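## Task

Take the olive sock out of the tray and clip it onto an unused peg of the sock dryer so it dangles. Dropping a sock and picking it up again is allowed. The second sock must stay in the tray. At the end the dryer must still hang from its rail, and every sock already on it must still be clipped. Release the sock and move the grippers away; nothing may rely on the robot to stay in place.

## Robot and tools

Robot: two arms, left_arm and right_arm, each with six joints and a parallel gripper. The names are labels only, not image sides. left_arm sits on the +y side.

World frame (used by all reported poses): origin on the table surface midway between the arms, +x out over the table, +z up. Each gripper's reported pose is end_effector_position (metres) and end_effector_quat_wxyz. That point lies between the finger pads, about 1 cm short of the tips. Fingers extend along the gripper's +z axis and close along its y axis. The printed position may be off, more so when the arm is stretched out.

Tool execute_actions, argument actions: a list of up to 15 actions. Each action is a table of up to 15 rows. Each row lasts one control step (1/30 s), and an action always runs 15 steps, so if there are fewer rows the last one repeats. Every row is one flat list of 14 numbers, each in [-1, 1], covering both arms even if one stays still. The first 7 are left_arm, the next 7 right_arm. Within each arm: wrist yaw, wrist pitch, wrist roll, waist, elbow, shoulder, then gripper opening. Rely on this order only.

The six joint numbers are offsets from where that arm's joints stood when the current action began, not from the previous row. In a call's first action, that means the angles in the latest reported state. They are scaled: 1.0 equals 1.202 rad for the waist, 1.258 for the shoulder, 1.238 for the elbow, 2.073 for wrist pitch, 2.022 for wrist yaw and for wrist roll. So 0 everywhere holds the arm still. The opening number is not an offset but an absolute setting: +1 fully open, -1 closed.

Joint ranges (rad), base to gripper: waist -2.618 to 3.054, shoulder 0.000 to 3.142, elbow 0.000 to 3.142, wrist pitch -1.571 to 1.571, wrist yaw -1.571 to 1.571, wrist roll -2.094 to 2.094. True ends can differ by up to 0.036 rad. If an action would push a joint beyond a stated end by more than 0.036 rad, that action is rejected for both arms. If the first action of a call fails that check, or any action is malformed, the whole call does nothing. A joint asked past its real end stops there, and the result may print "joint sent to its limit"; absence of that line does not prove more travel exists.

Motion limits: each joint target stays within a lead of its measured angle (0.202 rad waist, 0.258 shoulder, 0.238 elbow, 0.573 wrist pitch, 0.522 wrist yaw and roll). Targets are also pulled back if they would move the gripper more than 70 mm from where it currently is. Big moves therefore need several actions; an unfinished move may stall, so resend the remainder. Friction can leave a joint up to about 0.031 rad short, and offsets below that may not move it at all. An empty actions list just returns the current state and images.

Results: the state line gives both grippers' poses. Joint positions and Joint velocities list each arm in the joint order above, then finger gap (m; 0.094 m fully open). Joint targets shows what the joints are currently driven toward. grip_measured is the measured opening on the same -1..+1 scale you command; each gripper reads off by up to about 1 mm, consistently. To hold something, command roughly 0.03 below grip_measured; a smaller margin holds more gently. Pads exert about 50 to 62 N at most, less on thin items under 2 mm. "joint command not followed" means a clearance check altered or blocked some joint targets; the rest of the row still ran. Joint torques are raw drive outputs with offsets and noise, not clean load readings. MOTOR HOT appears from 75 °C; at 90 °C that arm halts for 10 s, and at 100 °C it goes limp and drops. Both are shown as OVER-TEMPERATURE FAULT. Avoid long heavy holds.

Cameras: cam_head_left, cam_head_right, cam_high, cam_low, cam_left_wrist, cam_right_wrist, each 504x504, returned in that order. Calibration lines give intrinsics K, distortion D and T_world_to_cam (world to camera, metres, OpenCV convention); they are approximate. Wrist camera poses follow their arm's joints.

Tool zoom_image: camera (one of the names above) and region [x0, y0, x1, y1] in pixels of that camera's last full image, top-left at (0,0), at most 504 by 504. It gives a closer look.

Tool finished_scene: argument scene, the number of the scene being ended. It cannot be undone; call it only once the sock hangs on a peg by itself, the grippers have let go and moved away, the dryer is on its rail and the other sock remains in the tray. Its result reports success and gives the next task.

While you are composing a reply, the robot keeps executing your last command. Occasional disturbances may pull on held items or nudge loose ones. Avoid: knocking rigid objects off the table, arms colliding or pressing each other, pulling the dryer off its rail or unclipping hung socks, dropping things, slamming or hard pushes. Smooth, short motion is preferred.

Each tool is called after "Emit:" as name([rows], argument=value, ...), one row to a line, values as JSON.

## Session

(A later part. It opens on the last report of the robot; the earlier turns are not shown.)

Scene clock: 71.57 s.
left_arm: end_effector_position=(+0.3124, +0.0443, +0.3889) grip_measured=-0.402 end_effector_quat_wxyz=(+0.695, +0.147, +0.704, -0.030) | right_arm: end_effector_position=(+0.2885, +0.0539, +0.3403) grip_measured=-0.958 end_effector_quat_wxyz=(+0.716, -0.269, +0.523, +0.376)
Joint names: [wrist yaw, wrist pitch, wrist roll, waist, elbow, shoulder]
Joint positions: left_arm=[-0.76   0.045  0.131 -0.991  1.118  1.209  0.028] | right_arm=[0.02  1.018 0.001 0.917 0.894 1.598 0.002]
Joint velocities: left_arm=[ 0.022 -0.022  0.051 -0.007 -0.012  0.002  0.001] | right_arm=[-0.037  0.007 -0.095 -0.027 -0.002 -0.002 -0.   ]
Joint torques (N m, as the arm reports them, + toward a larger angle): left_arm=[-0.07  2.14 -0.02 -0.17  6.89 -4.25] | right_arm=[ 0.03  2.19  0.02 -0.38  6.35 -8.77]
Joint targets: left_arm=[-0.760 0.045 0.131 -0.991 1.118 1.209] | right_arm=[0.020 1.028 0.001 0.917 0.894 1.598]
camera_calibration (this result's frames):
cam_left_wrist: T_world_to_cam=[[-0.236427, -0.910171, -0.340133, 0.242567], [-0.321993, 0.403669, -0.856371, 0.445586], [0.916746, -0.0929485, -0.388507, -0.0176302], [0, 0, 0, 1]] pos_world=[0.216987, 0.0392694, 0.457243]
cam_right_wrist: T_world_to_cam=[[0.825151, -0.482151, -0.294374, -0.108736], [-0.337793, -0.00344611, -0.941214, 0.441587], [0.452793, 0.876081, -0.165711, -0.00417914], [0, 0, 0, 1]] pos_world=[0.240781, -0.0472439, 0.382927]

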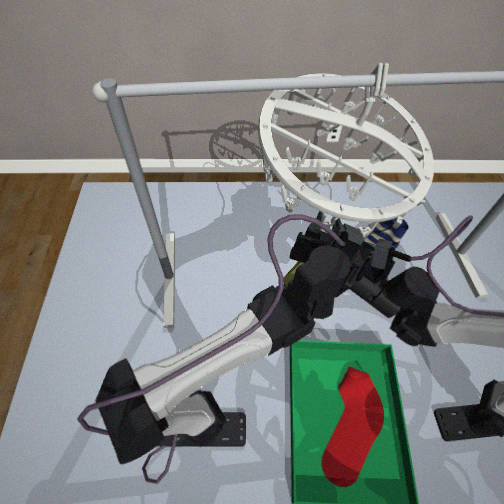

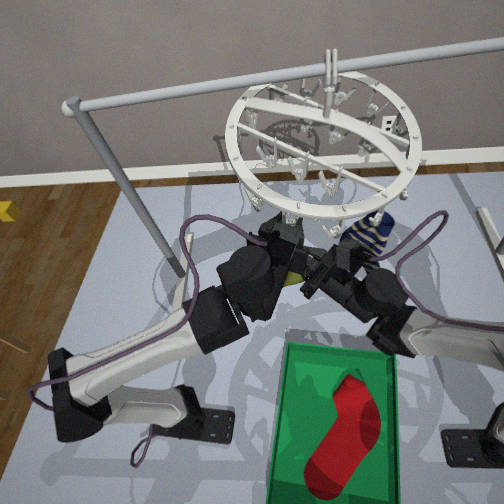

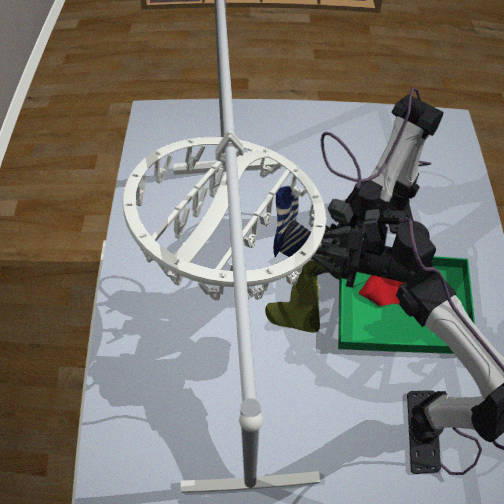

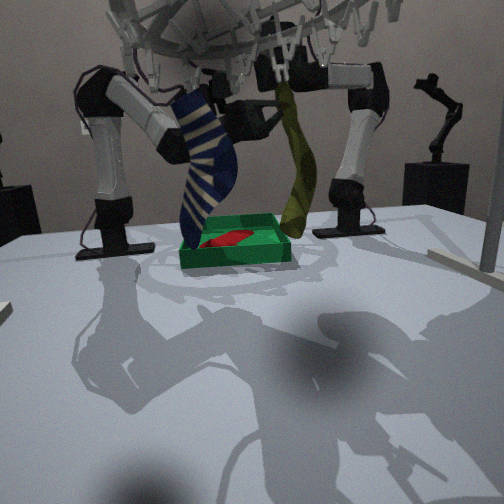

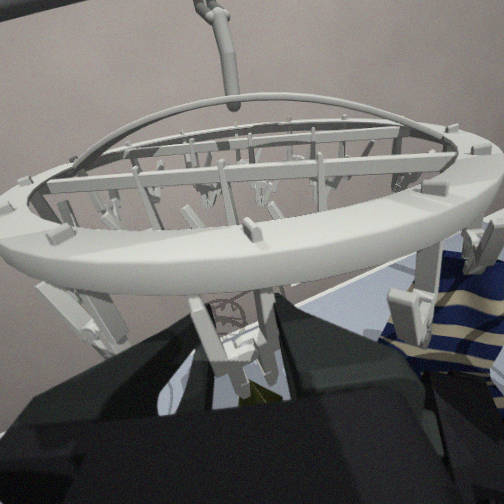

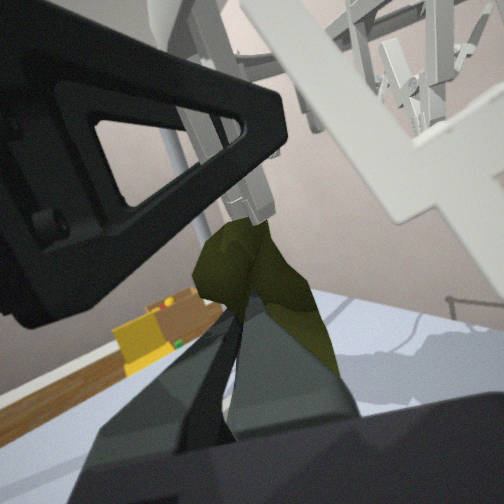

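Emit:
execute_actions([
  [[0,0,0,0,0,0,-0.44,0,0.005,0,-0.014,0,0,-1]],
  [[0,0,0,0,0,0,-0.44,0,0.005,0,0,0.047,0,-1]],
])

Emit:
zoom_image(camera="cam_low", region=[240,50,320,130])

Emit:
zoom_image(camera="cam_left_wrist", region=[190,310,320,420])

Scene clock: 77.53 s.
left_arm: end_effector_position=(+0.3124, +0.0443, +0.3889) grip_measured=-0.402 end_effector_quat_wxyz=(+0.695, +0.147, +0.704, -0.030) | right_arm: end_effector_position=(+0.2931, +0.0526, +0.3541) grip_measured=-0.958 end_effector_quat_wxyz=(+0.725, -0.262, +0.514, +0.377)
Joint names: [wrist yaw, wrist pitch, wrist roll, waist, elbow, shoulder]
Joint positions: left_arm=[-0.76   0.045  0.131 -0.991  1.118  1.209  0.028] | right_arm=[0.02  1.013 0.001 0.908 0.926 1.598 0.002]
Joint velocities: left_arm=[ 0.007  0.037 -0.037  0.007 -0.007 -0.002  0.001] | right_arm=[ 0.022  0.066 -0.022 -0.007 -0.012 -0.007  0.   ]
Joint torques (N m, as the arm reports them, + toward a larger angle): left_arm=[-0.04  2.12 -0.02 -0.27  6.93 -4.21] | right_arm=[ 0.02  2.22  0.02 -0.33  8.19 -9.04]
Joint targets: left_arm=[-0.760 0.045 0.131 -0.991 1.118 1.209] | right_arm=[0.020 1.028 0.001 0.908 0.952 1.598]
camera_calibration (this result's frames):
cam_left_wrist: T_world_to_cam=[[-0.236427, -0.910171, -0.340133, 0.242567], [-0.321993, 0.403669, -0.856371, 0.445586], [0.916746, -0.0929485, -0.388507, -0.0176302], [0, 0, 0, 1]] pos_world=[0.216987, 0.0392694, 0.457243]
cam_right_wrist: T_world_to_cam=[[0.825312, -0.482935, -0.292635, -0.109652], [-0.322991, 0.0213513, -0.946161, 0.452172], [0.463182, 0.875396, -0.138362, -0.0155142], [0, 0, 0, 1]] pos_world=[0.243731, -0.0490283, 0.393593]

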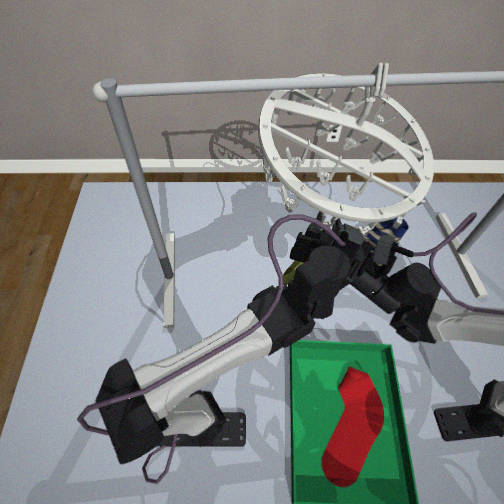

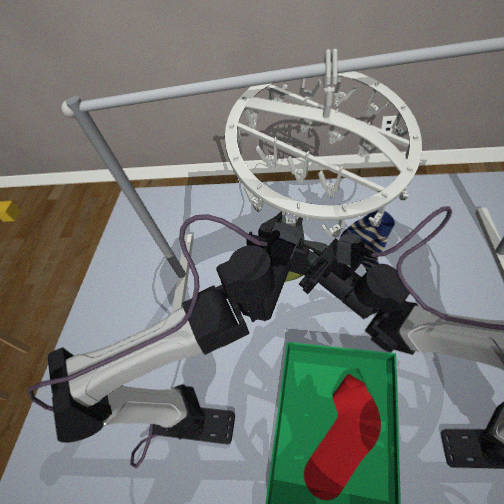

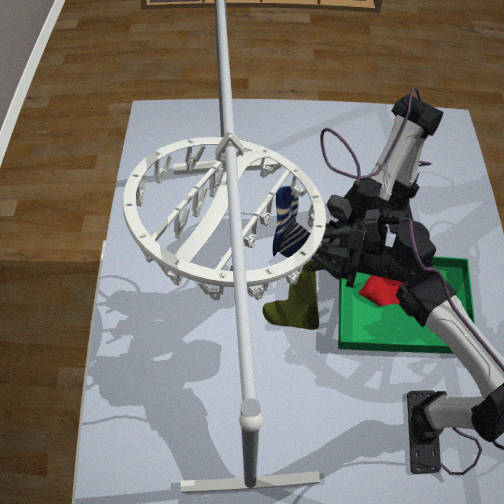

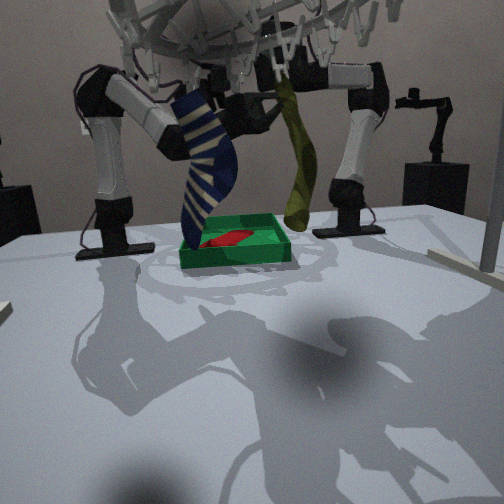

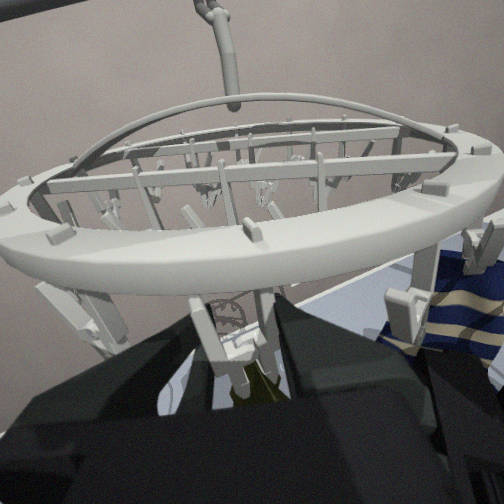

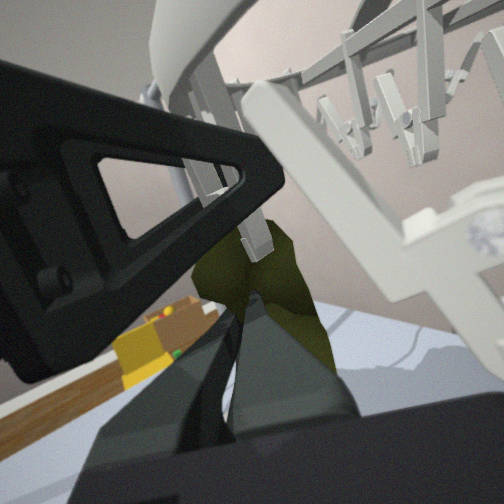

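Region (240, 50, 320, 130) of cam_low's 504x504 image, scaled by 6.300, with more detail than that image has.

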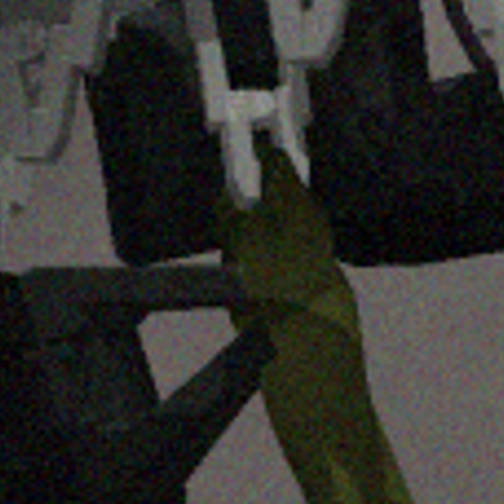

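Region (190, 310, 320, 420) of cam_left_wrist's 504x504 image, scaled by 3.877, with more detail than that image has; it fills the top 426 rows of this view, and the rest is white.

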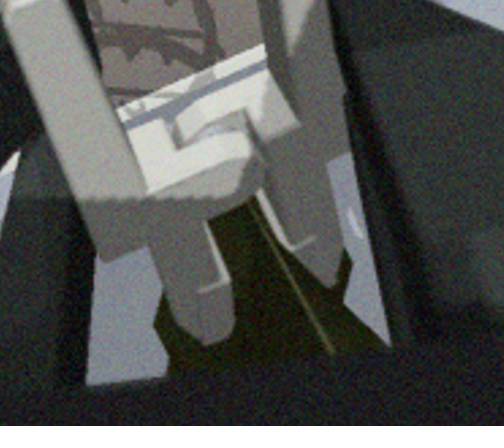

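In.

Emit:
execute_actions([
  [[0,0,0,0,0,0,-0.1,0,0.005,0,0,0,0,-1]],
  [[0,0,0,0,0,0,0.1,0,0.005,0,0,0,0,-0.6]],
  [[0,0,0,0,0,0,0.3,0,0,0,0,-0.18,-0.14,-0.5]],
  [[-0.07,0,0,-0.12,-0.06,-0.09,0.3,0,0,0,0.04,-0.25,-0.25,-0.5]],
  [[-0.15,-0.05,0,-0.3,0,-0.1,0.3,0,-0.2,0,0.05,-0.1,-0.3,-0.5]],
  [[0,-0.1,0,-0.2,-0.2,-0.4,0.3,0,-0.15,0,0,0,-0.25,-0.5]],
])

Scene clock: 83.93 s.
left_arm: end_effector_position=(+0.1461, +0.1404, +0.3861) grip_measured=+0.298 end_effector_quat_wxyz=(+0.696, +0.205, +0.661, -0.193) | right_arm: end_effector_position=(+0.1501, -0.1122, +0.2936) grip_measured=-0.502 end_effector_quat_wxyz=(+0.664, -0.318, +0.557, +0.384)
Joint names: [wrist yaw, wrist pitch, wrist roll, waist, elbow, shoulder]
Joint positions: left_arm=[-1.17  -0.243  0.131 -1.724  0.809  0.457  0.061] | right_arm=[0.024 0.307 0.001 1.002 0.295 0.425 0.023]
Joint velocities: left_arm=[ 0.037 -0.022 -0.022 -0.007  0.002 -0.007  0.   ] | right_arm=[ 0.051 -0.183  0.022 -0.002  0.002  0.012  0.   ]
Joint torques (N m, as the arm reports them, + toward a larger angle): left_arm=[ 0.05  1.7  -0.04 -0.79  5.23  4.01] | right_arm=[ 0.02  2.21  0.02 -0.37  7.34  1.29]
Joint targets: left_arm=[-1.168 -0.257 0.131 -1.732 0.802 0.471] | right_arm=[0.024 0.295 0.001 1.002 0.300 0.428]
camera_calibration (this result's frames):
cam_left_wrist: T_world_to_cam=[[-0.515253, -0.830284, -0.212469, 0.270003], [-0.184493, 0.349554, -0.918572, 0.362438], [0.836945, -0.434098, -0.33329, 0.180907], [0, 0, 0, 1]] pos_world=[0.0545779, 0.176019, 0.450588]
cam_right_wrist: T_world_to_cam=[[0.842099, -0.448089, -0.300143, -0.085361], [-0.397968, -0.140672, -0.90655, 0.333732], [0.363993, 0.882852, -0.296785, 0.248847], [0, 0, 0, 1]] pos_world=[0.114119, -0.210997, 0.350779]

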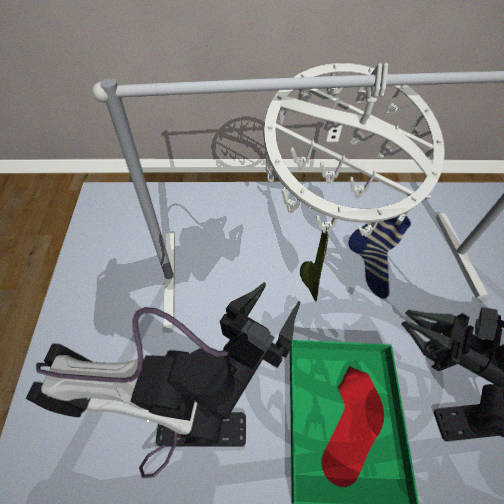

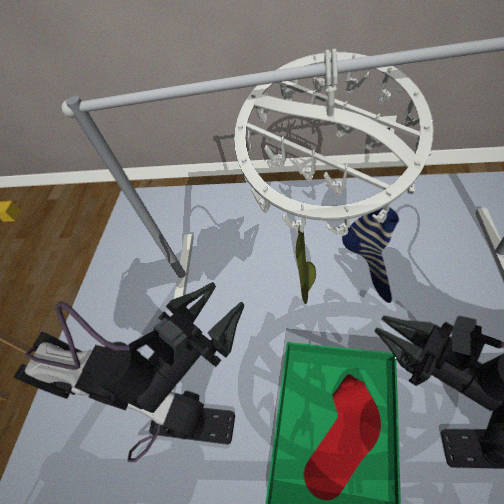

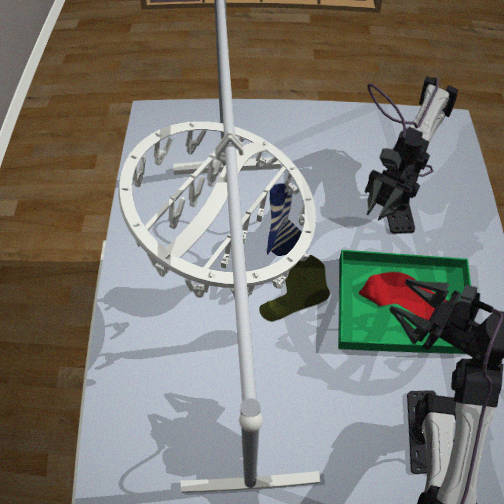

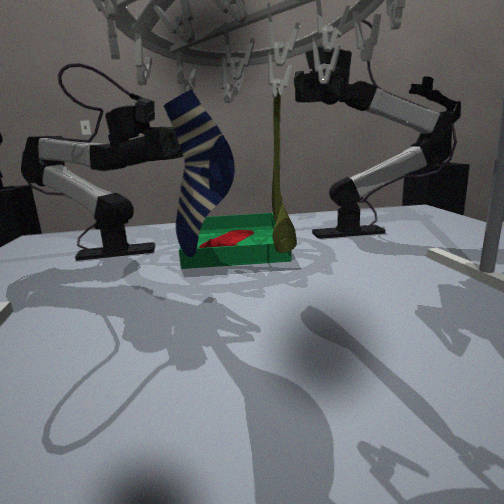

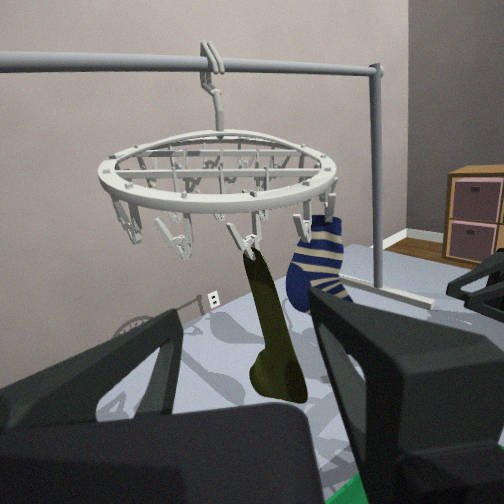

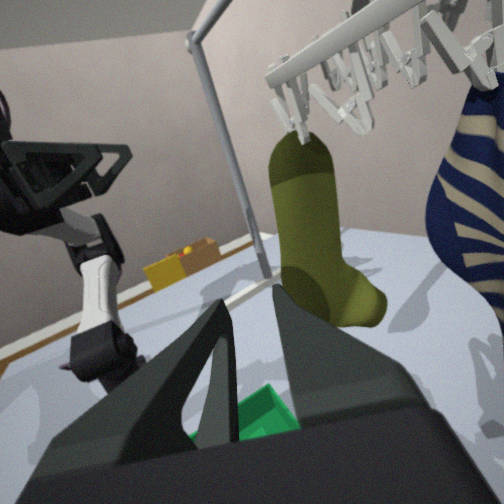

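Emit:
finished_scene(scene=2)

The scene is finished: the task was done.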